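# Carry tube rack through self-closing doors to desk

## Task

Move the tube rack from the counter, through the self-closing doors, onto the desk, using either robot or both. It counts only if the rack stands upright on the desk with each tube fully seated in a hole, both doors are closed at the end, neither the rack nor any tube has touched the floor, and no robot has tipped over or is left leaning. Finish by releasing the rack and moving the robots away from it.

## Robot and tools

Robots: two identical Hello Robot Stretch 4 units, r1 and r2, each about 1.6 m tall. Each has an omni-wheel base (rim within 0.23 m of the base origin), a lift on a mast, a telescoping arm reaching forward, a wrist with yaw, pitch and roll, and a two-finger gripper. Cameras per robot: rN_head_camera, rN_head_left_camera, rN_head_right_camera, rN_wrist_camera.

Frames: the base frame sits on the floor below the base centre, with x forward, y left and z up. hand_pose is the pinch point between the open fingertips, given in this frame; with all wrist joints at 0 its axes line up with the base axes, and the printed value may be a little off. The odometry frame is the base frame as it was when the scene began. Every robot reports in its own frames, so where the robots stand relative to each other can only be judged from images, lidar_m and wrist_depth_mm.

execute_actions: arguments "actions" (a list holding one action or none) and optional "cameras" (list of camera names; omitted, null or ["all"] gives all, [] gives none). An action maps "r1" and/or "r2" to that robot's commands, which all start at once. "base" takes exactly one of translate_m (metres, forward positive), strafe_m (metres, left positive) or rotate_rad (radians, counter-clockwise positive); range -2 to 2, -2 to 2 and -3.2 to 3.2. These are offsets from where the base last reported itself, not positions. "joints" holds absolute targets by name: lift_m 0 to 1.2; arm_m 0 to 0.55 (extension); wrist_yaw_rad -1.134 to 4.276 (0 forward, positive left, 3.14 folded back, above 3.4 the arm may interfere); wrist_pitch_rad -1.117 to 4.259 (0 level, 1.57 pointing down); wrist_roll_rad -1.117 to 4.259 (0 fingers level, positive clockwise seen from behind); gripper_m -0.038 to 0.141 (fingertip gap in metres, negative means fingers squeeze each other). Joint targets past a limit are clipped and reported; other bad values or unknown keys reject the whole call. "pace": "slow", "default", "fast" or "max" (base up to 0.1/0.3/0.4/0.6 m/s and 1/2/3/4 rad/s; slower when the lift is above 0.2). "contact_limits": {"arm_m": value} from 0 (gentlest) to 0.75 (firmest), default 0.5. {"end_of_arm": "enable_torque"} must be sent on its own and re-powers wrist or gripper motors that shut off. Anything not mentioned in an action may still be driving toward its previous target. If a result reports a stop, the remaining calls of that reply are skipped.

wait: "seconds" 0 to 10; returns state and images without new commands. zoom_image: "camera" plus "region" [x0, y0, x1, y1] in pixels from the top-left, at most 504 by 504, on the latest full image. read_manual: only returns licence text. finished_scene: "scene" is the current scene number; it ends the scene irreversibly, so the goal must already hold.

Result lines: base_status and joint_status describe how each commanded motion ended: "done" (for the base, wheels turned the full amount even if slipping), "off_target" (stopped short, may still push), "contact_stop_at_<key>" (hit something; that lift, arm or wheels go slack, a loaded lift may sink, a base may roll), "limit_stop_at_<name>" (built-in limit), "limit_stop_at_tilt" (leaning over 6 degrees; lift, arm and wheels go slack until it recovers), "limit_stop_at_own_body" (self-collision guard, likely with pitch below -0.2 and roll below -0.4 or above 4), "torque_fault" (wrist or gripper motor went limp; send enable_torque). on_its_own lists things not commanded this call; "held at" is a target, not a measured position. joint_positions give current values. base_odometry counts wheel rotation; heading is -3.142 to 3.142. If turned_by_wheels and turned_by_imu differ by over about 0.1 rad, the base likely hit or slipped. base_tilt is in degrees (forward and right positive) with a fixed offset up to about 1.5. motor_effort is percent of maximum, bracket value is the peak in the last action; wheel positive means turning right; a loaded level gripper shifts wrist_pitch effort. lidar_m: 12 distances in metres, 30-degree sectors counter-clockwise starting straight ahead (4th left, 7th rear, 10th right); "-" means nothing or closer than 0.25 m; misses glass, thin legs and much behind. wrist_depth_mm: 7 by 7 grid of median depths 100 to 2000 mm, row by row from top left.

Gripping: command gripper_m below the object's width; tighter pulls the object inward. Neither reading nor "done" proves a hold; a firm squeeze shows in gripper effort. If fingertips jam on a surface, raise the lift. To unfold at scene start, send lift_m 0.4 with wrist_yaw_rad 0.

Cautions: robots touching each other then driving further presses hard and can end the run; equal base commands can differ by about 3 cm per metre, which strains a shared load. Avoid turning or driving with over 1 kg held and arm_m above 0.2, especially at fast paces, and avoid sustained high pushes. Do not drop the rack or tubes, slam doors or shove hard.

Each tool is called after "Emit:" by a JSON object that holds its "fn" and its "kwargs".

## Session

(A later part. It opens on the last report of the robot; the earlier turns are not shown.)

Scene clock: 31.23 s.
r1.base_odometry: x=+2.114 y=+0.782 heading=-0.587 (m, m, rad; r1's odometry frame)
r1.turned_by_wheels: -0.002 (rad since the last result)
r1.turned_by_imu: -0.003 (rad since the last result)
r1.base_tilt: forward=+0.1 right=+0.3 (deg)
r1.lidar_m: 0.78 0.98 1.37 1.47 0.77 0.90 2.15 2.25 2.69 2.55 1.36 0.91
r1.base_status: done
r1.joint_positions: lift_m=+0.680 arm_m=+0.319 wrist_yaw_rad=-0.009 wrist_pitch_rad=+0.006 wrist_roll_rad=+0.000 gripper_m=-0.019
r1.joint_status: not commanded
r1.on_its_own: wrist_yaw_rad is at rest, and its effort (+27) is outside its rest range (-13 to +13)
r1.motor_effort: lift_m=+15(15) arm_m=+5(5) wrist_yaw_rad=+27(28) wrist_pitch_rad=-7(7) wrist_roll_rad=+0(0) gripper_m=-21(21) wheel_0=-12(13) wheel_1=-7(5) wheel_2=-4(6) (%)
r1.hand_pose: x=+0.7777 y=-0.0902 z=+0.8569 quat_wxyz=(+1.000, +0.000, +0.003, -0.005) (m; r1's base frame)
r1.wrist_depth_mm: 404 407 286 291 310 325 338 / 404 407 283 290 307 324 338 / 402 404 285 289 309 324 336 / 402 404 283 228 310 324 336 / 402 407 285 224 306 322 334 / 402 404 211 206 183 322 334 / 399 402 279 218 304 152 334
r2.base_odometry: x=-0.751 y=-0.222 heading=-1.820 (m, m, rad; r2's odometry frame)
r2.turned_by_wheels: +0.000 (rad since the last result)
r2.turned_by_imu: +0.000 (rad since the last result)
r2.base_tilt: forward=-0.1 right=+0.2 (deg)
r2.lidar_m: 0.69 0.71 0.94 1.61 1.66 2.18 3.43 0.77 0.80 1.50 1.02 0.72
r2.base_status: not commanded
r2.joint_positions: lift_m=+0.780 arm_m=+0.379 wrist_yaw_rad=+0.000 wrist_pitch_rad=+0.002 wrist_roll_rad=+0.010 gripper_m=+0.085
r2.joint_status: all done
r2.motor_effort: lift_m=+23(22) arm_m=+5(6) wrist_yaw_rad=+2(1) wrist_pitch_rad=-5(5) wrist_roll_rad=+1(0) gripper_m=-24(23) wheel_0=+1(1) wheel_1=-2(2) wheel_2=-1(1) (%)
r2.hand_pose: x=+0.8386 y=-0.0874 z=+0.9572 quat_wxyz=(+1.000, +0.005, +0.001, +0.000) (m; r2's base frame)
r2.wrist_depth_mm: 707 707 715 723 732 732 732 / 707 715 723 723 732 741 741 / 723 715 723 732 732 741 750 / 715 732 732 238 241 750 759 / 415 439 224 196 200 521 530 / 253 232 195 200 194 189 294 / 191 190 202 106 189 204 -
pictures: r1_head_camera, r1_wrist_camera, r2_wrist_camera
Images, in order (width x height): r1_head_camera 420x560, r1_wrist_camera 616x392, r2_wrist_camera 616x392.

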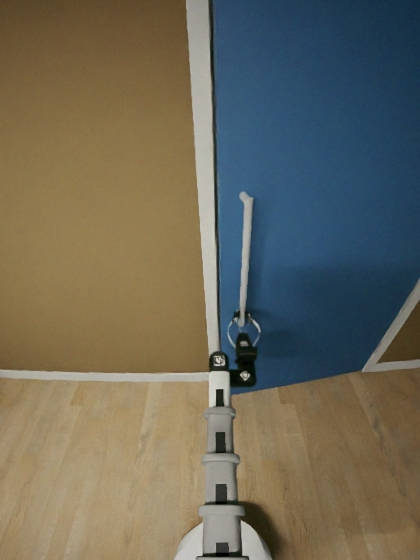

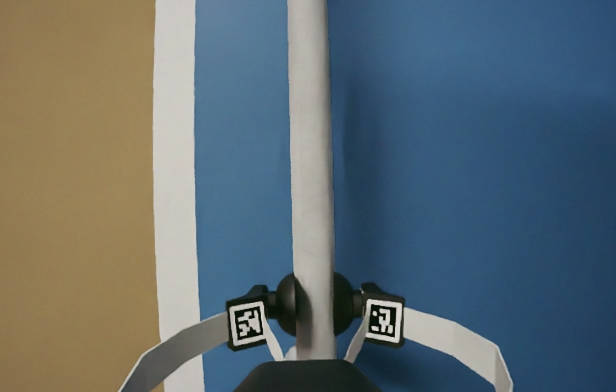

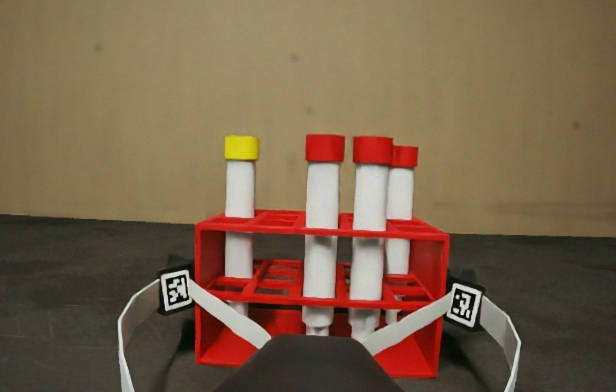

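Emit:
{"fn": "execute_actions", "kwargs": {"actions": [{"r2":{"joints":{"lift_m":0.83},"pace":"slow"},"r1":{"base":{"strafe_m":-0.075},"joints":{"arm_m":0.14},"pace":"slow"}}], "cameras": ["r2_wrist_camera","r1_head_camera"]}}

Scene clock: 34.83 s.
r1.base_odometry: x=+2.072 y=+0.720 heading=-0.587 (m, m, rad; r1's odometry frame)
r1.turned_by_wheels: +0.000 (rad since the last result)
r1.turned_by_imu: -0.001 (rad since the last result)
r1.base_tilt: forward=+0.1 right=+0.2 (deg)
r1.lidar_m: 0.90 0.97 1.38 1.55 0.82 2.29 2.17 2.26 2.57 2.49 1.37 0.99
r1.base_status: done
r1.joint_positions: lift_m=+0.680 arm_m=+0.141 wrist_yaw_rad=+0.000 wrist_pitch_rad=+0.006 wrist_roll_rad=+0.000 gripper_m=-0.020
r1.joint_status: all done
r1.motor_effort: lift_m=+15(15) arm_m=-7(11) wrist_yaw_rad=+0(27) wrist_pitch_rad=-7(6) wrist_roll_rad=+1(1) gripper_m=-11(24) wheel_0=+0(9) wheel_1=-3(11) wheel_2=+0(5) (%)
r1.hand_pose: x=+0.6007 y=-0.0874 z=+0.8569 quat_wxyz=(+1.000, +0.000, +0.003, +0.000) (m; r1's base frame)
r1.wrist_depth_mm: 580 580 591 603 603 609 609 / 580 574 591 597 603 609 609 / 585 580 591 591 597 609 609 / 574 585 585 591 597 609 609 / 585 580 585 591 597 609 609 / 569 580 569 199 603 603 615 / 574 580 591 180 597 603 609
r2.base_odometry: x=-0.751 y=-0.222 heading=-1.820 (m, m, rad; r2's odometry frame)
r2.turned_by_wheels: +0.000 (rad since the last result)
r2.turned_by_imu: -0.001 (rad since the last result)
r2.base_tilt: forward=-0.1 right=+0.2 (deg)
r2.lidar_m: 0.69 0.72 0.94 1.61 1.64 2.16 3.45 0.82 0.94 1.52 1.03 0.72
r2.base_status: not commanded
r2.joint_positions: lift_m=+0.830 arm_m=+0.379 wrist_yaw_rad=+0.000 wrist_pitch_rad=+0.003 wrist_roll_rad=+0.010 gripper_m=+0.085
r2.joint_status: all done
r2.motor_effort: lift_m=+23(24) arm_m=+4(4) wrist_yaw_rad=+0(1) wrist_pitch_rad=-8(8) wrist_roll_rad=+1(0) gripper_m=-24(25) wheel_0=+1(1) wheel_1=-2(2) wheel_2=-1(1) (%)
r2.hand_pose: x=+0.8386 y=-0.0874 z=+1.0069 quat_wxyz=(+1.000, +0.005, +0.002, +0.000) (m; r2's base frame)
r2.wrist_depth_mm: 707 707 715 715 723 732 732 / 707 715 723 723 741 732 741 / 715 715 723 732 741 750 750 / 723 732 732 237 243 750 759 / 603 647 224 196 201 759 768 / 373 342 195 201 194 189 430 / 282 281 218 106 188 297 315
pictures: r1_head_camera, r2_wrist_camera
Images, in order (width x height): r1_head_camera 420x560, r2_wrist_camera 616x392.

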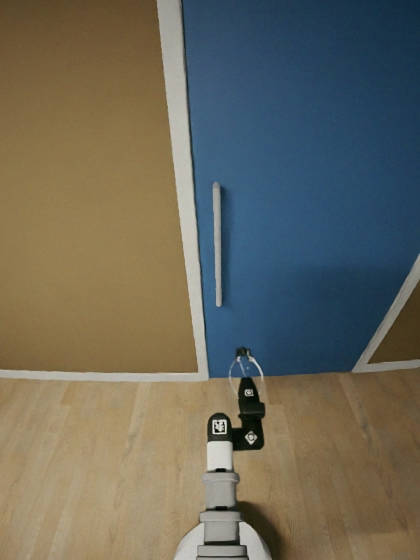

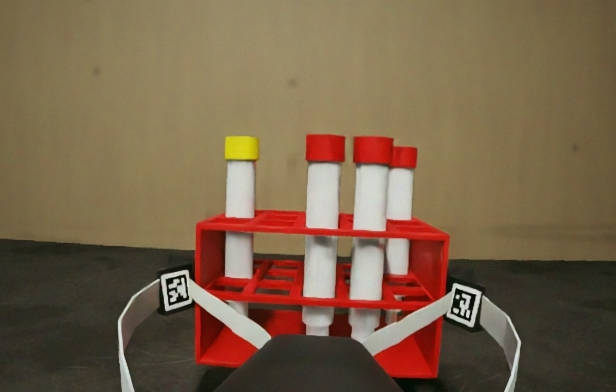

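Emit:
{"fn": "execute_actions", "kwargs": {"actions": [{"r2":{"joints":{"arm_m":0.0},"pace":"default"},"r1":{"base":{"strafe_m":0.075},"joints":{"arm_m":0.33,"gripper_m":0.08}}}], "cameras": ["r1_wrist_camera"]}}

Emit:
{"fn": "execute_actions", "kwargs": {"actions": [{"r1":{"joints":{"arm_m":0.47},"contact_limits":{"arm_m":0.2}}, "r2":{"base":{"translate_m":-0.15},"pace":"default"}}], "cameras": ["r1_wrist_camera","r2_wrist_camera"]}}

Scene clock: 37.67 s.
r1.base_odometry: x=+2.114 y=+0.782 heading=-0.587 (m, m, rad; r1's odometry frame)
r1.turned_by_wheels: +0.000 (rad since the last result)
r1.turned_by_imu: -0.001 (rad since the last result)
r1.base_tilt: forward=+0.0 right=+0.2 (deg)
r1.lidar_m: 0.90 0.97 1.33 1.47 0.75 0.90 2.16 2.26 2.67 2.56 1.37 0.99
r1.base_status: done
r1.joint_positions: lift_m=+0.680 arm_m=+0.329 wrist_yaw_rad=+0.000 wrist_pitch_rad=+0.006 wrist_roll_rad=+0.000 gripper_m=+0.080
r1.joint_status: all done
r1.motor_effort: lift_m=+15(15) arm_m=+7(7) wrist_yaw_rad=+0(1) wrist_pitch_rad=-6(7) wrist_roll_rad=+0(1) gripper_m=-1(12) wheel_0=+0(7) wheel_1=-2(9) wheel_2=+0(1) (%)
r1.hand_pose: x=+0.7881 y=-0.0874 z=+0.8569 quat_wxyz=(+1.000, +0.000, +0.003, +0.000) (m; r1's base frame)
r1.wrist_depth_mm: 397 397 404 404 410 413 415 / 397 399 404 407 410 413 413 / 397 399 402 404 413 413 418 / 394 399 404 404 410 413 415 / 397 399 402 404 407 413 415 / 394 397 210 407 196 410 415 / 394 397 387 143 404 413 415
r2.base_odometry: x=-0.751 y=-0.222 heading=-1.820 (m, m, rad; r2's odometry frame)
r2.turned_by_wheels: +0.000 (rad since the last result)
r2.turned_by_imu: +0.000 (rad since the last result)
r2.base_tilt: forward=-0.1 right=+0.2 (deg)
r2.lidar_m: 0.42 0.70 0.95 1.61 1.65 2.16 3.44 0.78 0.80 1.52 1.04 0.42
r2.base_status: not commanded
r2.joint_positions: lift_m=+0.830 arm_m=+0.002 wrist_yaw_rad=+0.000 wrist_pitch_rad=+0.004 wrist_roll_rad=+0.010 gripper_m=+0.085
r2.joint_status: all done
joint sent to its limit — the command would take r2.arm_m past its lower limit, so that joint was sent only as far as its limit.
r2.motor_effort: lift_m=+23(23) arm_m=-4(3) wrist_yaw_rad=+1(0) wrist_pitch_rad=-9(10) wrist_roll_rad=+0(0) gripper_m=-24(22) wheel_0=+1(1) wheel_1=-2(2) wheel_2=-1(1) (%)
r2.hand_pose: x=+0.4612 y=-0.0875 z=+1.0067 quat_wxyz=(+1.000, +0.005, +0.002, +0.000) (m; r2's base frame)
r2.wrist_depth_mm: 1060 1060 1060 1078 1078 1118 1098 / 1078 1078 1078 1078 1098 1118 1118 / 1078 1078 1098 1098 1098 1118 1118 / 1078 1078 1098 238 242 1118 1138 / 615 654 224 196 200 768 798 / 469 473 195 200 195 189 477 / 496 500 218 106 189 504 504
pictures: r1_wrist_camera
Images, in order (width x height): r1_wrist_camera 616x392.

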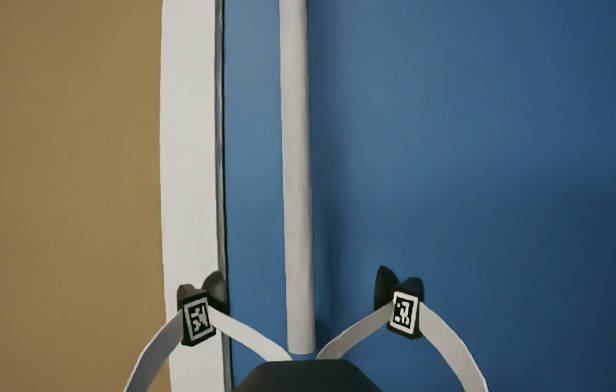

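Scene clock: 39.50 s.
r1.base_odometry: x=+2.114 y=+0.782 heading=-0.587 (m, m, rad; r1's odometry frame)
r1.turned_by_wheels: +0.000 (rad since the last result)
r1.turned_by_imu: -0.001 (rad since the last result)
r1.base_tilt: forward=+0.0 right=+0.1 (deg)
r1.lidar_m: 0.92 0.99 1.37 1.49 0.66 0.65 2.16 2.25 2.67 2.55 1.32 0.99
r1.base_status: not commanded
r1.joint_positions: lift_m=+0.680 arm_m=+0.469 wrist_yaw_rad=+0.000 wrist_pitch_rad=+0.006 wrist_roll_rad=+0.000 gripper_m=+0.080
r1.joint_status: all done
r1.motor_effort: lift_m=+15(15) arm_m=+7(7) wrist_yaw_rad=+0(0) wrist_pitch_rad=-7(7) wrist_roll_rad=+1(0) gripper_m=-2(4) wheel_0=+0(0) wheel_1=-2(2) wheel_2=+0(0) (%)
r1.contact_limits: arm_m 0.2
r1.hand_pose: x=+0.9281 y=-0.0874 z=+0.8569 quat_wxyz=(+1.000, +0.000, +0.003, +0.000) (m; r1's base frame)
r1.wrist_depth_mm: 260 250 265 236 270 271 274 / 259 249 266 266 271 272 273 / 259 248 264 266 267 272 273 / 259 248 265 201 267 270 273 / 259 249 264 198 268 271 271 / 258 246 210 196 196 271 272 / 258 248 264 143 267 270 270
r2.base_odometry: x=-0.714 y=-0.077 heading=-1.820 (m, m, rad; r2's odometry frame)
r2.turned_by_wheels: +0.000 (rad since the last result)
r2.turned_by_imu: +0.000 (rad since the last result)
r2.base_tilt: forward=-0.2 right=+0.2 (deg)
r2.lidar_m: 0.43 0.84 1.69 1.60 1.65 2.18 3.29 0.66 0.67 1.51 1.22 0.42
r2.base_status: done
r2.joint_positions: lift_m=+0.830 arm_m=+0.002 wrist_yaw_rad=+0.000 wrist_pitch_rad=+0.004 wrist_roll_rad=+0.010 gripper_m=+0.085
r2.joint_status: not commanded
r2.motor_effort: lift_m=+23(23) arm_m=-4(5) wrist_yaw_rad=+0(0) wrist_pitch_rad=-10(10) wrist_roll_rad=+0(0) gripper_m=-25(25) wheel_0=-2(4) wheel_1=+0(5) wheel_2=+0(1) (%)
r2.hand_pose: x=+0.4611 y=-0.0874 z=+1.0067 quat_wxyz=(+1.000, +0.005, +0.002, +0.000) (m; r2's base frame)
r2.wrist_depth_mm: 1182 1182 1205 1229 1229 1255 1255 / 1205 1205 1205 1229 1255 1281 1255 / 1229 1229 1229 1255 1229 1255 1255 / 1229 1255 1229 238 242 1281 1281 / 634 654 224 196 200 778 798 / 647 647 195 200 194 189 654 / 647 647 218 106 188 654 661
pictures: r1_wrist_camera, r2_wrist_camera
Images, in order (width x height): r1_wrist_camera 616x392, r2_wrist_camera 616x392.

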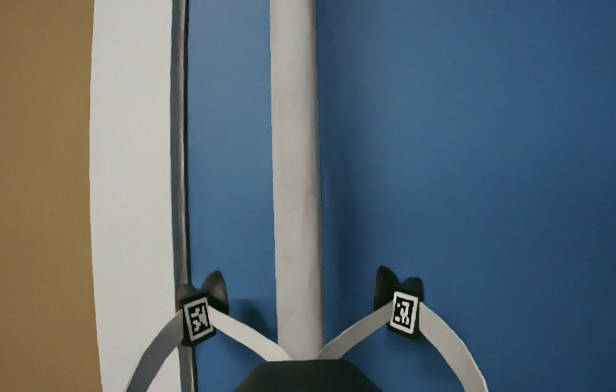

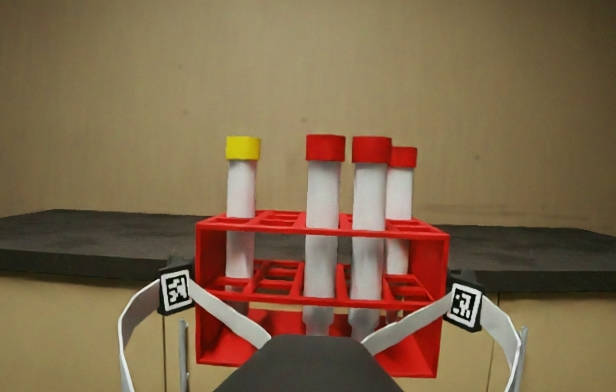

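Emit:
{"fn": "execute_actions", "kwargs": {"actions": [{"r1":{"joints":{"arm_m":0.478,"gripper_m":-0.038},"contact_limits":{"arm_m":0.2}}, "r2":{"base":{"rotate_rad":-1.3},"pace":"slow"}}], "cameras": ["r1_wrist_camera","r2_head_camera"]}}

Scene clock: 42.33 s.
r1.base_odometry: x=+2.114 y=+0.782 heading=-0.587 (m, m, rad; r1's odometry frame)
r1.turned_by_wheels: +0.000 (rad since the last result)
r1.turned_by_imu: -0.001 (rad since the last result)
r1.base_tilt: forward=+0.2 right=+0.2 (deg)
r1.lidar_m: 0.87 1.01 1.35 0.58 0.61 0.69 2.17 2.26 2.72 2.56 1.40 1.00
r1.base_status: not commanded
r1.joint_positions: lift_m=+0.680 arm_m=+0.477 wrist_yaw_rad=+0.001 wrist_pitch_rad=+0.006 wrist_roll_rad=+0.000 gripper_m=-0.037
r1.joint_status: all done
r1.motor_effort: lift_m=+15(15) arm_m=+3(7) wrist_yaw_rad=-4(11) wrist_pitch_rad=-6(6) wrist_roll_rad=+0(1) gripper_m=-19(20) wheel_0=-3(3) wheel_1=-2(2) wheel_2=+2(4) (%)
r1.contact_limits: arm_m 0.2
r1.hand_pose: x=+0.9369 y=-0.0870 z=+0.8569 quat_wxyz=(+1.000, +0.000, +0.003, +0.001) (m; r1's base frame)
r1.wrist_depth_mm: 252 241 240 175 246 249 - / 251 240 240 174 245 249 252 / 252 240 239 172 245 248 250 / 251 239 237 171 246 248 250 / 250 241 239 170 244 247 249 / 250 239 238 170 243 246 251 / 250 236 238 167 242 247 -
r2.base_odometry: x=-0.714 y=-0.077 heading=-3.120 (m, m, rad; r2's odometry frame)
r2.turned_by_wheels: -1.300 (rad since the last result)
r2.turned_by_imu: -1.310 (rad since the last result)
r2.base_tilt: forward=-0.2 right=+0.2 (deg)
r2.lidar_m: 0.42 0.99 0.83 0.83 0.96 1.60 1.60 1.81 2.98 0.82 0.65 0.44
r2.base_status: done
r2.joint_positions: lift_m=+0.830 arm_m=+0.002 wrist_yaw_rad=+0.000 wrist_pitch_rad=+0.004 wrist_roll_rad=+0.010 gripper_m=+0.085
r2.joint_status: not commanded
r2.motor_effort: lift_m=+23(23) arm_m=-4(4) wrist_yaw_rad=+0(1) wrist_pitch_rad=-8(8) wrist_roll_rad=+0(1) gripper_m=-22(24) wheel_0=+1(5) wheel_1=+1(5) wheel_2=+1(7) (%)
r2.hand_pose: x=+0.4611 y=-0.0874 z=+1.0068 quat_wxyz=(+1.000, +0.005, +0.002, +0.000) (m; r2's base frame)
r2.wrist_depth_mm: 1499 1464 1336 1281 1205 1160 1098 / 1537 1430 1366 1308 1205 1138 1098 / 1576 1464 1366 1308 1205 1160 1118 / 1576 1464 1366 238 242 1182 1118 / 946 1464 224 196 207 1182 1138 / 960 1499 195 202 194 189 1160 / 946 1499 217 106 188 1182 1160
pictures: r1_wrist_camera, r2_head_camera
Images, in order (width x height): r1_wrist_camera 616x392, r2_head_camera 420x560.

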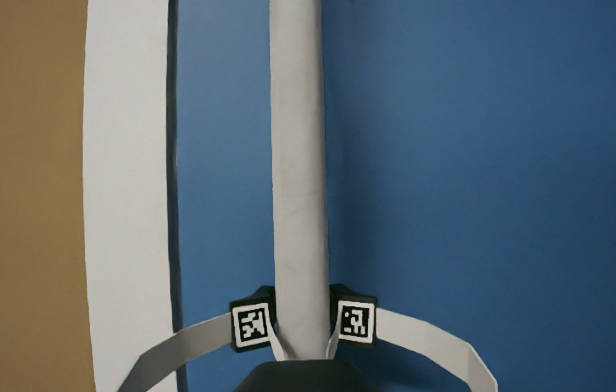

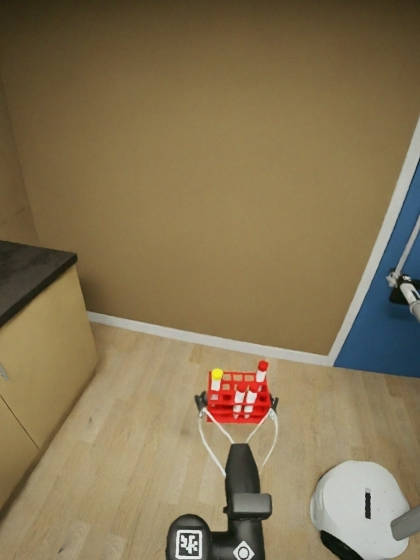

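Emit:
{"fn": "execute_actions", "kwargs": {"actions": [{"r1":{"base":{"strafe_m":-0.04},"joints":{"arm_m":0.29},"pace":"slow"}}], "cameras": ["r1_wrist_camera","r1_head_camera"]}}

Scene clock: 45.77 s.
r1.base_odometry: x=+2.092 y=+0.749 heading=-0.586 (m, m, rad; r1's odometry frame)
r1.turned_by_wheels: +0.001 (rad since the last result)
r1.turned_by_imu: +0.000 (rad since the last result)
r1.base_tilt: forward=+0.1 right=+0.2 (deg)
r1.lidar_m: 0.69 1.00 1.39 0.63 0.64 0.72 2.15 2.25 2.65 2.49 1.38 0.83
r1.base_status: done
r1.joint_positions: lift_m=+0.680 arm_m=+0.291 wrist_yaw_rad=+0.001 wrist_pitch_rad=+0.006 wrist_roll_rad=+0.000 gripper_m=-0.037
r1.joint_status: all done
r1.motor_effort: lift_m=+16(15) arm_m=-8(10) wrist_yaw_rad=-4(47) wrist_pitch_rad=-6(7) wrist_roll_rad=+1(1) gripper_m=-15(21) wheel_0=+3(17) wheel_1=+1(6) wheel_2=+3(13) (%)
r1.hand_pose: x=+0.7509 y=-0.0870 z=+0.8569 quat_wxyz=(+1.000, +0.000, +0.003, +0.001) (m; r1's base frame)
r1.wrist_depth_mm: 436 439 232 171 263 281 296 / 433 436 231 170 260 279 296 / 430 436 233 169 262 279 294 / 433 433 231 170 260 278 296 / 433 436 230 170 258 277 294 / 430 436 225 171 254 277 293 / 430 433 226 164 255 278 293
r2.base_odometry: x=-0.714 y=-0.077 heading=-3.120 (m, m, rad; r2's odometry frame)
r2.turned_by_wheels: +0.000 (rad since the last result)
r2.turned_by_imu: +0.000 (rad since the last result)
r2.base_tilt: forward=-0.1 right=+0.2 (deg)
r2.lidar_m: 0.41 1.00 0.82 0.83 0.96 1.62 1.59 1.80 2.96 0.80 0.66 0.44
r2.base_status: not commanded
r2.joint_positions: lift_m=+0.830 arm_m=+0.002 wrist_yaw_rad=+0.000 wrist_pitch_rad=+0.004 wrist_roll_rad=+0.010 gripper_m=+0.085
r2.joint_status: not commanded
r2.motor_effort: lift_m=+23(23) arm_m=-4(5) wrist_yaw_rad=+1(1) wrist_pitch_rad=-9(9) wrist_roll_rad=+1(0) gripper_m=-24(24) wheel_0=+1(1) wheel_1=+1(1) wheel_2=+1(1) (%)
r2.hand_pose: x=+0.4611 y=-0.0874 z=+1.0068 quat_wxyz=(+1.000, +0.005, +0.002, +0.000) (m; r2's base frame)
r2.wrist_depth_mm: 1499 1430 1366 1255 1182 1160 1118 / 1537 1430 1336 1281 1205 1160 1118 / 1537 1430 1397 1308 1205 1182 1118 / 1537 1499 1397 238 242 1160 1118 / 960 1499 224 196 202 1182 1118 / 960 1464 195 212 194 189 1160 / 960 1537 219 106 188 1205 1160
pictures: r1_head_camera, r1_wrist_camera
Images, in order (width x height): r1_head_camera 420x560, r1_wrist_camera 616x392.

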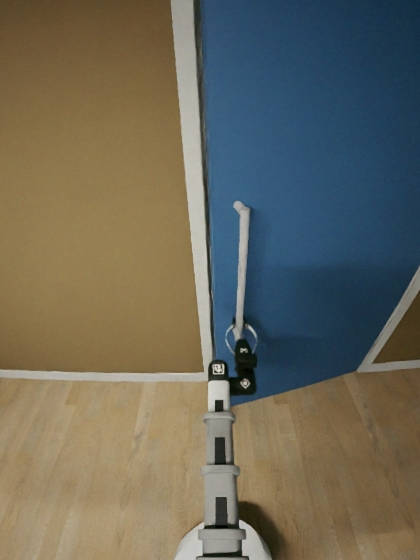

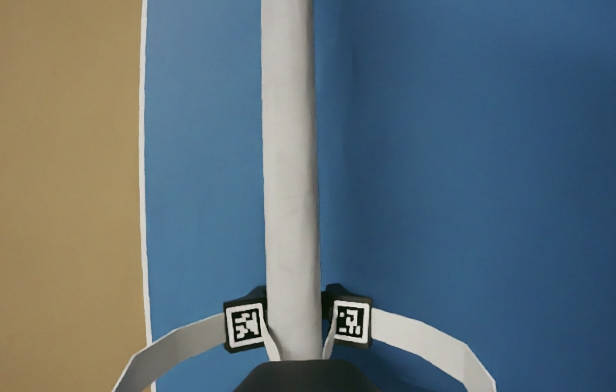

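Emit:
{"fn": "execute_actions", "kwargs": {"actions": [{"r1":{"base":{"strafe_m":-0.045},"joints":{"arm_m":0.17},"pace":"slow"}}], "cameras": []}}

Emit:
{"fn": "execute_actions", "kwargs": {"actions": [{"r1":{"base":{"strafe_m":-0.06},"joints":{"arm_m":0.07},"pace":"slow"}}], "cameras": ["r1_wrist_camera","r1_head_camera"]}}

Scene clock: 49.87 s.
r1.base_odometry: x=+2.067 y=+0.712 heading=-0.586 (m, m, rad; r1's odometry frame)
r1.turned_by_wheels: +0.001 (rad since the last result)
r1.turned_by_imu: +0.000 (rad since the last result)
r1.base_tilt: forward=-0.1 right=+0.4 (deg)
r1.lidar_m: 0.55 0.99 1.35 0.68 0.71 0.79 2.16 2.25 2.58 2.47 1.35 0.73
r1.base_status: done
r1.joint_positions: lift_m=+0.680 arm_m=+0.171 wrist_yaw_rad=+0.002 wrist_pitch_rad=+0.006 wrist_roll_rad=+0.000 gripper_m=-0.037
r1.joint_status: all done
r1.motor_effort: lift_m=+15(15) arm_m=-8(10) wrist_yaw_rad=-5(42) wrist_pitch_rad=-8(8) wrist_roll_rad=+1(0) gripper_m=-16(22) wheel_0=+3(13) wheel_1=+1(4) wheel_2=+2(8) (%)
r1.hand_pose: x=+0.6309 y=-0.0870 z=+0.8569 quat_wxyz=(+1.000, +0.000, +0.003, +0.001) (m; r1's base frame)
r1.wrist_depth_mm: 554 218 229 171 278 312 347 / 554 217 229 170 277 314 342 / 549 218 228 169 274 309 342 / 549 217 228 170 274 307 338 / 554 217 227 170 273 306 338 / 544 554 218 171 265 306 336 / 549 214 220 166 265 306 340
r2.base_odometry: x=-0.714 y=-0.077 heading=-3.120 (m, m, rad; r2's odometry frame)
r2.turned_by_wheels: +0.000 (rad since the last result)
r2.turned_by_imu: -0.001 (rad since the last result)
r2.base_tilt: forward=-0.1 right=+0.1 (deg)
r2.lidar_m: 0.42 0.98 0.83 0.82 0.97 1.61 1.60 1.80 2.95 0.80 0.70 0.44
r2.base_status: not commanded
r2.joint_positions: lift_m=+0.830 arm_m=+0.002 wrist_yaw_rad=+0.000 wrist_pitch_rad=+0.004 wrist_roll_rad=+0.010 gripper_m=+0.085
r2.joint_status: not commanded
r2.motor_effort: lift_m=+23(23) arm_m=-4(4) wrist_yaw_rad=+1(2) wrist_pitch_rad=-10(9) wrist_roll_rad=+0(0) gripper_m=-25(24) wheel_0=+1(2) wheel_1=+1(1) wheel_2=+1(1) (%)
r2.hand_pose: x=+0.4611 y=-0.0874 z=+1.0068 quat_wxyz=(+1.000, +0.005, +0.002, +0.000) (m; r2's base frame)
r2.wrist_depth_mm: 1499 1464 1336 1281 1205 1138 1098 / 1537 1430 1336 1281 1229 1160 1098 / 1537 1464 1366 1308 1205 1160 1118 / 1537 1464 1366 237 243 1160 1118 / 946 1499 224 196 202 1160 1118 / 960 1464 195 212 194 189 1160 / 960 1499 218 106 188 1205 1138
pictures: none
No camera images: the call's "cameras" was empty. Leave "cameras" out to get every camera's image.

Scene clock: 52.17 s.
r1.base_odometry: x=+2.034 y=+0.662 heading=-0.585 (m, m, rad; r1's odometry frame)
r1.turned_by_wheels: +0.001 (rad since the last result)
r1.turned_by_imu: +0.000 (rad since the last result)
r1.base_tilt: forward=+0.0 right=+0.2 (deg)
r1.lidar_m: 0.46 0.99 1.35 0.74 0.76 0.85 2.17 2.26 2.54 2.40 1.39 0.63
r1.base_status: done
r1.joint_positions: lift_m=+0.680 arm_m=+0.071 wrist_yaw_rad=+0.003 wrist_pitch_rad=+0.006 wrist_roll_rad=+0.000 gripper_m=-0.037
r1.joint_status: all done
r1.motor_effort: lift_m=+15(15) arm_m=-8(11) wrist_yaw_rad=-9(41) wrist_pitch_rad=-7(7) wrist_roll_rad=+1(0) gripper_m=-17(21) wheel_0=+4(13) wheel_1=+0(6) wheel_2=+3(8) (%)
r1.hand_pose: x=+0.5310 y=-0.0865 z=+0.8568 quat_wxyz=(+1.000, +0.000, +0.003, +0.002) (m; r1's base frame)
r1.wrist_depth_mm: 654 205 222 256 294 347 413 / 654 205 222 254 291 347 404 / 647 205 221 254 291 345 407 / 654 204 220 172 289 343 402 / 647 204 220 170 289 340 404 / 647 203 180 168 282 340 397 / 647 195 218 162 274 340 397
r2.base_odometry: x=-0.714 y=-0.077 heading=-3.120 (m, m, rad; r2's odometry frame)
r2.turned_by_wheels: +0.000 (rad since the last result)
r2.turned_by_imu: +0.000 (rad since the last result)
r2.base_tilt: forward=-0.2 right=+0.2 (deg)
r2.lidar_m: 0.42 1.01 0.84 0.83 0.97 1.61 1.60 1.80 2.97 0.84 0.77 0.42
r2.base_status: not commanded
r2.joint_positions: lift_m=+0.830 arm_m=+0.002 wrist_yaw_rad=+0.000 wrist_pitch_rad=+0.004 wrist_roll_rad=+0.010 gripper_m=+0.085
r2.joint_status: not commanded
r2.motor_effort: lift_m=+23(23) arm_m=-4(5) wrist_yaw_rad=+4(4) wrist_pitch_rad=-10(9) wrist_roll_rad=+0(0) gripper_m=-23(24) wheel_0=+2(1) wheel_1=+1(1) wheel_2=+1(1) (%)
r2.hand_pose: x=+0.4611 y=-0.0874 z=+1.0068 quat_wxyz=(+1.000, +0.005, +0.002, +0.000) (m; r2's base frame)
r2.wrist_depth_mm: 1499 1464 1366 1281 1205 1138 1098 / 1537 1430 1336 1281 1229 1160 1118 / 1537 1464 1397 1281 1205 1160 1118 / 1537 1464 1366 237 242 1182 1118 / 960 1464 224 196 202 1160 1118 / 960 1499 195 212 194 189 1160 / 946 1499 218 106 188 1182 1160
pictures: r1_head_camera, r1_wrist_camera
Images, in order (width x height): r1_head_camera 420x560, r1_wrist_camera 616x392.

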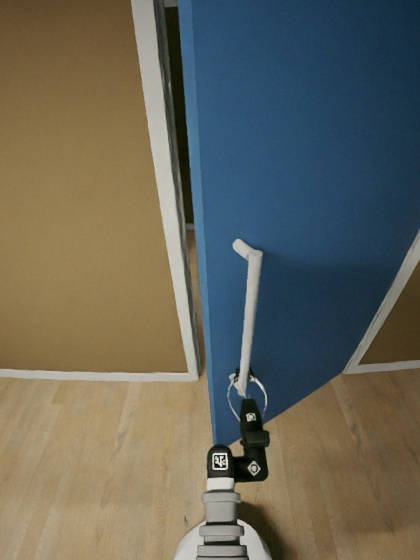

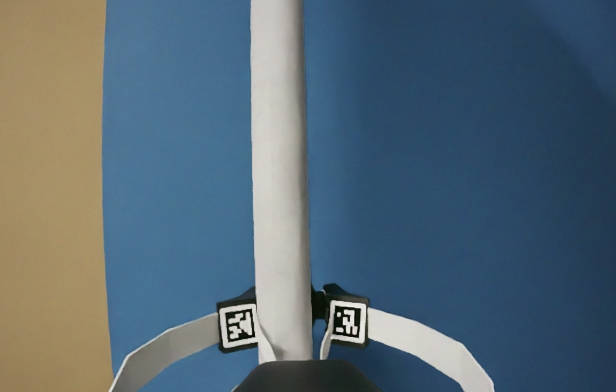

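Emit:
{"fn": "execute_actions", "kwargs": {"actions": [{"r1":{"base":{"translate_m":-0.22},"joints":{"arm_m":0.235},"pace":"slow"}}], "cameras": []}}

Emit:
{"fn": "execute_actions", "kwargs": {"actions": [{"r1":{"base":{"strafe_m":-0.15},"joints":{"arm_m":0.12},"pace":"slow"}}], "cameras": ["r1_wrist_camera","r1_head_camera"]}}

Scene clock: 56.60 s.
r1.base_odometry: x=+1.851 y=+0.783 heading=-0.588 (m, m, rad; r1's odometry frame)
r1.turned_by_wheels: -0.002 (rad since the last result)
r1.turned_by_imu: -0.003 (rad since the last result)
r1.base_tilt: forward=-0.2 right=+0.1 (deg)
r1.lidar_m: 0.64 1.20 1.65 0.67 0.67 2.03 1.94 2.04 2.54 2.41 1.68 0.79
r1.base_status: done
r1.joint_positions: lift_m=+0.680 arm_m=+0.235 wrist_yaw_rad=-0.011 wrist_pitch_rad=+0.006 wrist_roll_rad=-0.001 gripper_m=-0.037
r1.joint_status: all done
r1.on_its_own: wrist_yaw_rad is at rest, and its effort (+33) is outside its rest range (-13 to +13)
r1.motor_effort: lift_m=+15(15) arm_m=+2(7) wrist_yaw_rad=+33(33) wrist_pitch_rad=-5(7) wrist_roll_rad=+1(1) gripper_m=-18(22) wheel_0=-19(19) wheel_1=-9(10) wheel_2=-3(8) (%)
r1.hand_pose: x=+0.6930 y=-0.0906 z=+0.8570 quat_wxyz=(+1.000, +0.000, +0.003, -0.006) (m; r1's base frame)
r1.wrist_depth_mm: 707 200 212 170 296 375 473 / 699 196 213 171 296 368 477 / 699 196 211 172 293 366 466 / 691 196 212 174 291 364 462 / 699 199 210 227 291 362 466 / 691 207 202 180 177 364 452 / 699 216 196 164 281 239 452
r2.base_odometry: x=-0.714 y=-0.077 heading=-3.120 (m, m, rad; r2's odometry frame)
r2.turned_by_wheels: +0.000 (rad since the last result)
r2.turned_by_imu: -0.001 (rad since the last result)
r2.base_tilt: forward=-0.1 right=+0.2 (deg)
r2.lidar_m: 0.42 1.01 0.82 0.83 0.96 1.62 1.61 1.82 2.97 0.66 0.66 0.43
r2.base_status: not commanded
r2.joint_positions: lift_m=+0.830 arm_m=+0.002 wrist_yaw_rad=+0.000 wrist_pitch_rad=+0.004 wrist_roll_rad=+0.010 gripper_m=+0.085
r2.joint_status: not commanded
r2.motor_effort: lift_m=+23(23) arm_m=-5(4) wrist_yaw_rad=-1(0) wrist_pitch_rad=-8(8) wrist_roll_rad=+1(1) gripper_m=-24(24) wheel_0=+2(2) wheel_1=+1(1) wheel_2=+1(1) (%)
r2.hand_pose: x=+0.4611 y=-0.0874 z=+1.0068 quat_wxyz=(+1.000, +0.005, +0.002, +0.000) (m; r2's base frame)
r2.wrist_depth_mm: 1499 1464 1336 1281 1205 1160 1078 / 1537 1430 1366 1281 1229 1160 1098 / 1537 1464 1366 1308 1182 1160 1118 / 1537 1464 1366 237 243 1160 1118 / 960 1464 224 196 202 1160 1118 / 960 1499 195 211 194 189 1138 / 960 1499 218 106 188 1182 1160
pictures: none
No camera images: the call's "cameras" was empty. Leave "cameras" out to get every camera's image.

Scene clock: 59.27 s.
r1.base_odometry: x=+1.768 y=+0.658 heading=-0.587 (m, m, rad; r1's odometry frame)
r1.turned_by_wheels: +0.001 (rad since the last result)
r1.turned_by_imu: +0.000 (rad since the last result)
r1.base_tilt: forward=+0.2 right=+0.3 (deg)
r1.lidar_m: 0.48 1.19 1.68 0.82 0.81 2.03 1.95 2.04 2.41 2.27 1.69 0.72
r1.base_status: done
r1.joint_positions: lift_m=+0.680 arm_m=+0.121 wrist_yaw_rad=+0.005 wrist_pitch_rad=+0.006 wrist_roll_rad=-0.001 gripper_m=-0.038
r1.joint_status: all done
r1.on_its_own: wrist_yaw_rad is at rest, and its effort (-14) is outside its rest range (-13 to +13)
r1.motor_effort: lift_m=+15(15) arm_m=-7(16) wrist_yaw_rad=-14(32) wrist_pitch_rad=-7(6) wrist_roll_rad=+1(1) gripper_m=-16(26) wheel_0=+7(17) wheel_1=-1(8) wheel_2=+3(4) (%)
r1.hand_pose: x=+0.5809 y=-0.0860 z=+0.8570 quat_wxyz=(+1.000, +0.000, +0.003, +0.002) (m; r1's base frame)
r1.wrist_depth_mm: 156 173 201 151 329 477 778 / 158 174 202 149 325 469 750 / 158 173 201 148 322 455 715 / 158 173 200 148 319 452 707 / 157 172 200 147 320 452 699 / 156 171 179 146 304 449 707 / 154 158 192 143 294 452 715
r2.base_odometry: x=-0.714 y=-0.077 heading=-3.120 (m, m, rad; r2's odometry frame)
r2.turned_by_wheels: +0.000 (rad since the last result)
r2.turned_by_imu: +0.000 (rad since the last result)
r2.base_tilt: forward=-0.1 right=+0.2 (deg)
r2.lidar_m: 0.42 0.99 0.83 0.84 0.97 1.59 1.60 1.81 2.96 0.80 0.83 0.45
r2.base_status: not commanded
r2.joint_positions: lift_m=+0.830 arm_m=+0.002 wrist_yaw_rad=+0.000 wrist_pitch_rad=+0.004 wrist_roll_rad=+0.010 gripper_m=+0.085
r2.joint_status: not commanded
r2.motor_effort: lift_m=+23(23) arm_m=-4(4) wrist_yaw_rad=+0(1) wrist_pitch_rad=-9(9) wrist_roll_rad=+1(0) gripper_m=-23(24) wheel_0=+1(2) wheel_1=+1(1) wheel_2=+1(2) (%)
r2.hand_pose: x=+0.4611 y=-0.0874 z=+1.0068 quat_wxyz=(+1.000, +0.005, +0.002, +0.000) (m; r2's base frame)
r2.wrist_depth_mm: 1499 1464 1366 1281 1205 1138 1098 / 1537 1430 1366 1281 1229 1138 1098 / 1537 1430 1366 1281 1205 1160 1098 / 1499 1499 1366 237 243 1182 1138 / 960 1499 224 196 202 1182 1118 / 960 1464 195 212 194 189 1138 / 976 1499 218 106 189 1205 1160
pictures: r1_head_camera, r1_wrist_camera
Images, in order (width x height): r1_head_camera 420x560, r1_wrist_camera 616x392.

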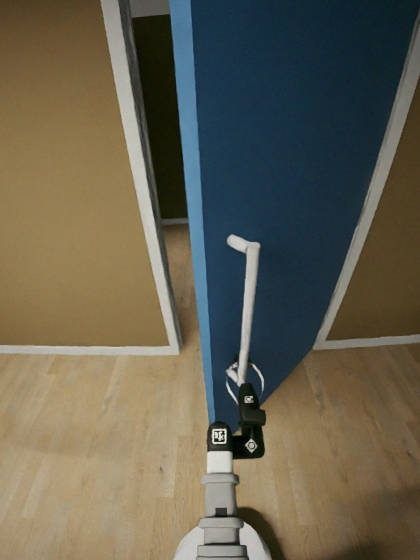

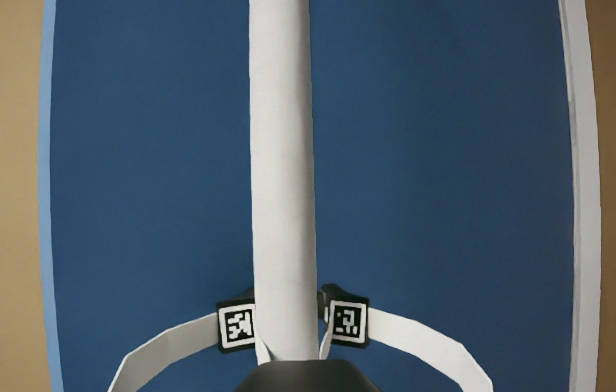

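Emit:
{"fn": "execute_actions", "kwargs": {"actions": [{"r1":{"base":{"strafe_m":-0.25},"joints":{"arm_m":0.003,"wrist_yaw_rad":0.15},"pace":"slow"},"r2":{"base":{"rotate_rad":-0.4},"pace":"slow"}}], "cameras": ["r1_wrist_camera","r1_head_camera","r2_head_left_camera"]}}

Scene clock: 63.83 s.
r1.base_odometry: x=+1.629 y=+0.450 heading=-0.586 (m, m, rad; r1's odometry frame)
r1.turned_by_wheels: +0.001 (rad since the last result)
r1.turned_by_imu: -0.002 (rad since the last result)
r1.base_tilt: forward=+0.0 right=+0.1 (deg)
r1.lidar_m: 0.35 0.36 1.67 0.94 1.02 2.03 1.95 2.02 2.15 2.01 1.73 0.80
r1.base_status: done
r1.joint_positions: lift_m=+0.680 arm_m=+0.003 wrist_yaw_rad=+0.159 wrist_pitch_rad=+0.006 wrist_roll_rad=-0.001 gripper_m=-0.038
r1.joint_status: all done
r1.on_its_own: wrist_yaw_rad is at rest, and its effort (-27) is outside its rest range (-13 to +13)
r1.motor_effort: lift_m=+16(16) arm_m=+1(21) wrist_yaw_rad=-27(65) wrist_pitch_rad=-6(11) wrist_roll_rad=+1(2) gripper_m=-9(28) wheel_0=+15(22) wheel_1=+3(13) wheel_2=-5(24) (%)
r1.hand_pose: x=+0.4723 y=-0.0406 z=+0.8569 quat_wxyz=(+0.997, -0.001, +0.003, +0.080) (m; r1's base frame)
r1.wrist_depth_mm: 138 161 113 253 349 585 866 / 137 161 113 250 343 574 866 / 137 160 113 249 342 554 878 / 137 160 113 247 338 544 854 / 137 159 112 247 334 539 866 / 136 158 112 198 319 535 854 / 135 149 112 142 301 544 854
r2.base_odometry: x=-0.714 y=-0.077 heading=+2.764 (m, m, rad; r2's odometry frame)
r2.turned_by_wheels: -0.400 (rad since the last result)
r2.turned_by_imu: -0.403 (rad since the last result)
r2.base_tilt: forward=-0.1 right=+0.2 (deg)
r2.lidar_m: 0.43 1.54 0.92 0.82 0.84 1.05 1.60 1.60 1.93 3.25 1.01 0.44
r2.base_status: done
r2.joint_positions: lift_m=+0.830 arm_m=+0.002 wrist_yaw_rad=+0.000 wrist_pitch_rad=+0.004 wrist_roll_rad=+0.010 gripper_m=+0.085
r2.joint_status: not commanded
r2.motor_effort: lift_m=+23(23) arm_m=-4(4) wrist_yaw_rad=-1(1) wrist_pitch_rad=-9(9) wrist_roll_rad=+0(0) gripper_m=-25(25) wheel_0=+3(1) wheel_1=+1(3) wheel_2=+0(7) (%)
r2.hand_pose: x=+0.4611 y=-0.0874 z=+1.0068 quat_wxyz=(+1.000, +0.005, +0.002, +0.000) (m; r2's base frame)
r2.wrist_depth_mm: 1160 1205 1229 1281 1336 - - / 1160 1205 1255 1308 1308 - - / 1182 1229 1255 1308 1336 - - / 1182 1229 1281 237 242 - - / 1182 1255 225 197 202 - - / 1205 1229 195 213 194 189 - / 1205 1281 218 106 188 - -
pictures: r1_head_camera, r1_wrist_camera, r2_head_left_camera
Images, in order (width x height): r1_head_camera 420x560, r1_wrist_camera 616x392, r2_head_left_camera 420x672.

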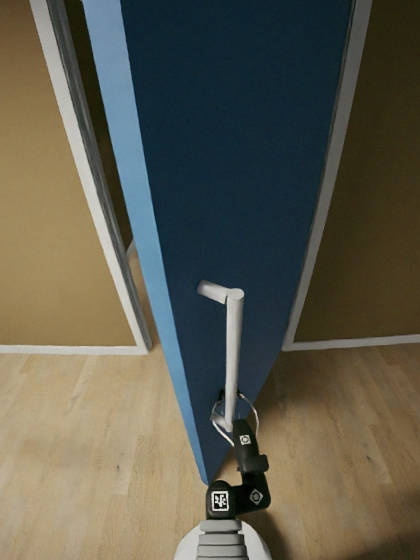

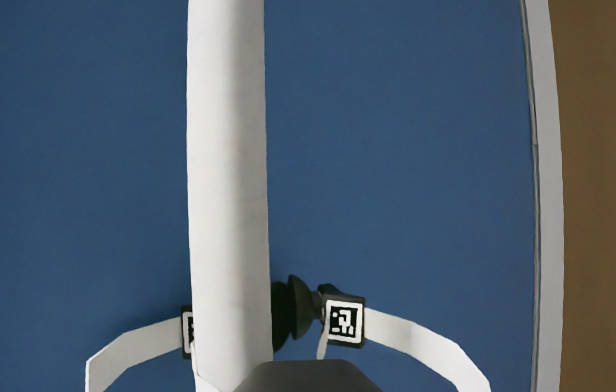

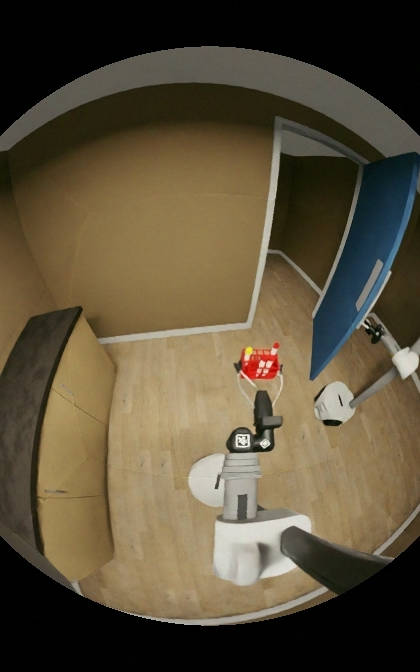

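Emit:
{"fn": "execute_actions", "kwargs": {"actions": [{"r1":{"base":{"translate_m":-0.09},"pace":"slow"},"r2":{"base":{"translate_m":0.7}}}], "cameras": ["r1_wrist_camera","r2_head_left_camera"]}}

Scene clock: 67.90 s.
r1.base_odometry: x=+1.554 y=+0.500 heading=-0.586 (m, m, rad; r1's odometry frame)
r1.turned_by_wheels: +0.000 (rad since the last result)
r1.turned_by_imu: -0.069 (rad since the last result)
r1.base_tilt: forward=+0.1 right=+0.1 (deg)
r1.lidar_m: 0.37 1.35 0.90 0.95 2.08 2.00 1.85 1.91 2.20 2.03 1.95 1.05
r1.base_status: done
r1.joint_positions: lift_m=+0.680 arm_m=+0.004 wrist_yaw_rad=+0.151 wrist_pitch_rad=+0.006 wrist_roll_rad=-0.001 gripper_m=-0.037
r1.joint_status: not commanded
r1.motor_effort: lift_m=+16(16) arm_m=-6(5) wrist_yaw_rad=-2(44) wrist_pitch_rad=-7(10) wrist_roll_rad=+0(1) gripper_m=-27(28) wheel_0=-4(21) wheel_1=-4(12) wheel_2=+6(19) (%)
r1.hand_pose: x=+0.4733 y=-0.0431 z=+0.8569 quat_wxyz=(+0.997, -0.001, +0.003, +0.075) (m; r1's base frame)
r1.wrist_depth_mm: 169 169 217 176 473 991 991 / 172 170 216 175 462 991 1008 / 170 170 216 172 455 991 1008 / 170 169 216 171 442 976 991 / 171 168 213 171 442 1008 1008 / 172 167 191 171 182 991 991 / 171 155 195 167 410 647 991
r2.base_odometry: x=-1.365 y=+0.182 heading=+2.764 (m, m, rad; r2's odometry frame)
r2.turned_by_wheels: +0.000 (rad since the last result)
r2.turned_by_imu: -0.003 (rad since the last result)
r2.base_tilt: forward=-0.1 right=+0.2 (deg)
r2.lidar_m: 0.43 0.84 1.01 0.96 0.95 1.21 2.29 2.31 0.92 0.91 1.04 0.43
r2.base_status: done
r2.joint_positions: lift_m=+0.830 arm_m=+0.002 wrist_yaw_rad=+0.000 wrist_pitch_rad=+0.004 wrist_roll_rad=+0.010 gripper_m=+0.085
r2.joint_status: not commanded
r2.motor_effort: lift_m=+23(23) arm_m=-4(5) wrist_yaw_rad=+0(1) wrist_pitch_rad=-9(9) wrist_roll_rad=+1(1) gripper_m=-23(24) wheel_0=+2(4) wheel_1=-1(4) wheel_2=+2(10) (%)
r2.hand_pose: x=+0.4611 y=-0.0874 z=+1.0068 quat_wxyz=(+1.000, +0.005, +0.002, +0.000) (m; r2's base frame)
r2.wrist_depth_mm: 559 580 597 621 647 - - / 559 585 609 627 654 - - / 574 591 609 627 654 - - / 574 591 615 634 243 - - / 580 597 224 198 202 - - / 585 603 195 201 194 189 - / 591 615 218 106 189 - -
pictures: r1_wrist_camera, r2_head_left_camera
Images, in order (width x height): r1_wrist_camera 616x392, r2_head_left_camera 420x672.

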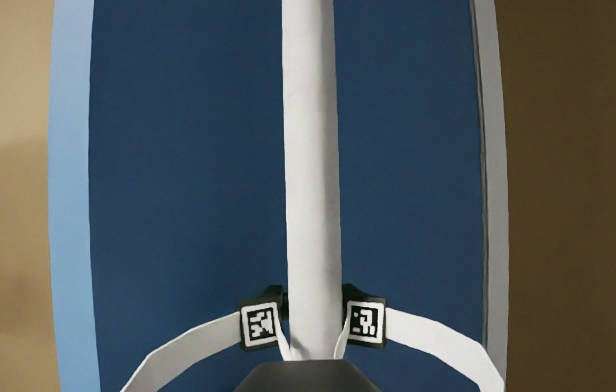

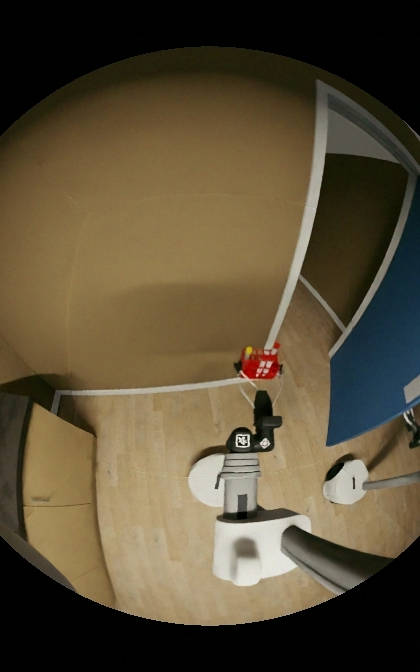

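Emit:
{"fn": "execute_actions", "kwargs": {"actions": [{"r1":{"base":{"strafe_m":-0.17},"joints":{"wrist_yaw_rad":0.27},"pace":"slow"},"r2":{"base":{"strafe_m":-0.4},"pace":"default"}}], "cameras": ["r1_wrist_camera","r2_head_left_camera","r2_head_camera","r1_head_left_camera"]}}

Scene clock: 71.13 s.
r1.base_odometry: x=+1.460 y=+0.358 heading=-0.586 (m, m, rad; r1's odometry frame)
r1.turned_by_wheels: +0.000 (rad since the last result)
r1.turned_by_imu: -0.018 (rad since the last result)
r1.base_tilt: forward=+0.1 right=+0.2 (deg)
r1.lidar_m: 0.32 0.36 0.67 0.69 2.26 2.01 1.84 1.89 2.04 1.86 1.94 1.36
r1.base_status: done
r1.joint_positions: lift_m=+0.680 arm_m=+0.004 wrist_yaw_rad=+0.272 wrist_pitch_rad=+0.006 wrist_roll_rad=+0.000 gripper_m=-0.038
r1.joint_status: all done
r1.motor_effort: lift_m=+16(15) arm_m=-3(7) wrist_yaw_rad=-7(38) wrist_pitch_rad=-7(11) wrist_roll_rad=+2(1) gripper_m=-15(29) wheel_0=+6(15) wheel_1=+1(18) wheel_2=-1(14) (%)
r1.hand_pose: x=+0.4759 y=-0.0066 z=+0.8567 quat_wxyz=(+0.991, -0.001, +0.003, +0.136) (m; r1's base frame)
r1.wrist_depth_mm: 124 149 180 124 462 960 946 / 123 150 180 124 455 946 946 / 123 150 187 123 442 946 931 / 123 150 186 123 442 960 931 / 123 149 185 122 430 946 931 / 122 147 176 121 364 946 931 / 122 137 175 120 392 946 931
r2.base_odometry: x=-1.217 y=+0.553 heading=+2.764 (m, m, rad; r2's odometry frame)
r2.turned_by_wheels: +0.000 (rad since the last result)
r2.turned_by_imu: -0.001 (rad since the last result)
r2.base_tilt: forward=-0.1 right=+0.2 (deg)
r2.lidar_m: 0.41 0.90 1.10 1.35 1.36 1.68 2.22 2.23 0.70 0.66 0.75 0.42
r2.base_status: done
r2.joint_positions: lift_m=+0.830 arm_m=+0.002 wrist_yaw_rad=+0.000 wrist_pitch_rad=+0.004 wrist_roll_rad=+0.010 gripper_m=+0.085
r2.joint_status: not commanded
r2.motor_effort: lift_m=+22(23) arm_m=-4(4) wrist_yaw_rad=+1(1) wrist_pitch_rad=-9(9) wrist_roll_rad=+0(1) gripper_m=-25(23) wheel_0=-2(12) wheel_1=+1(8) wheel_2=+0(1) (%)
r2.hand_pose: x=+0.4611 y=-0.0874 z=+1.0068 quat_wxyz=(+1.000, +0.005, +0.002, +0.000) (m; r2's base frame)
r2.wrist_depth_mm: 634 647 668 - - - 1863 / 627 661 676 - - - 1756 / 634 654 676 - - - 1808 / 640 676 683 237 242 - 1756 / 647 676 224 196 201 - 1756 / 668 676 195 211 194 189 1756 / 654 683 219 106 188 - 1756
pictures: r1_head_left_camera, r1_wrist_camera, r2_head_camera, r2_head_left_camera
Images, in order (width x height): r1_head_left_camera 420x672, r1_wrist_camera 616x392, r2_head_camera 420x560, r2_head_left_camera 420x672.

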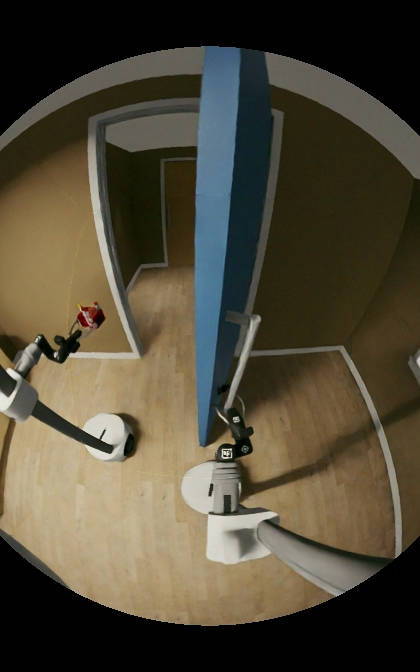

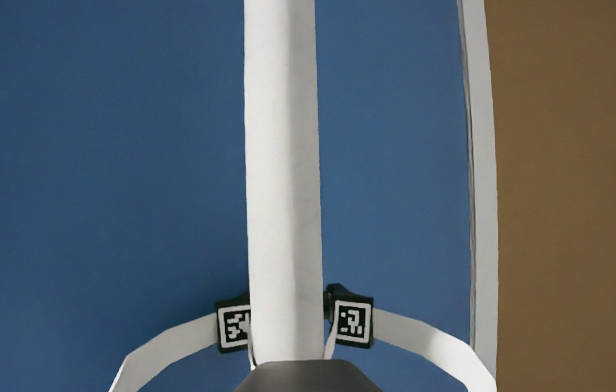

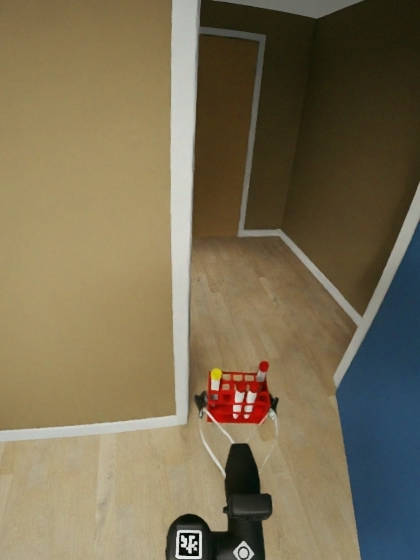

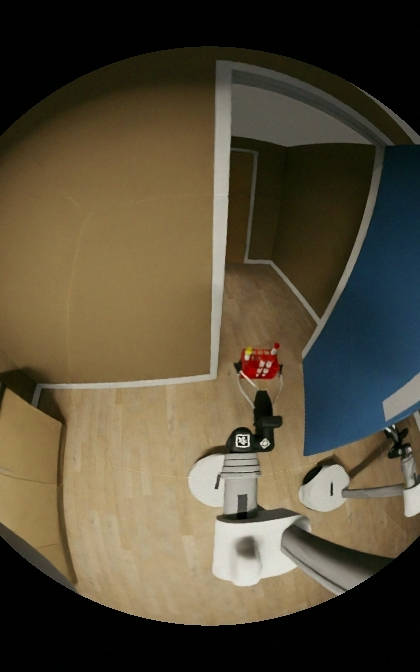

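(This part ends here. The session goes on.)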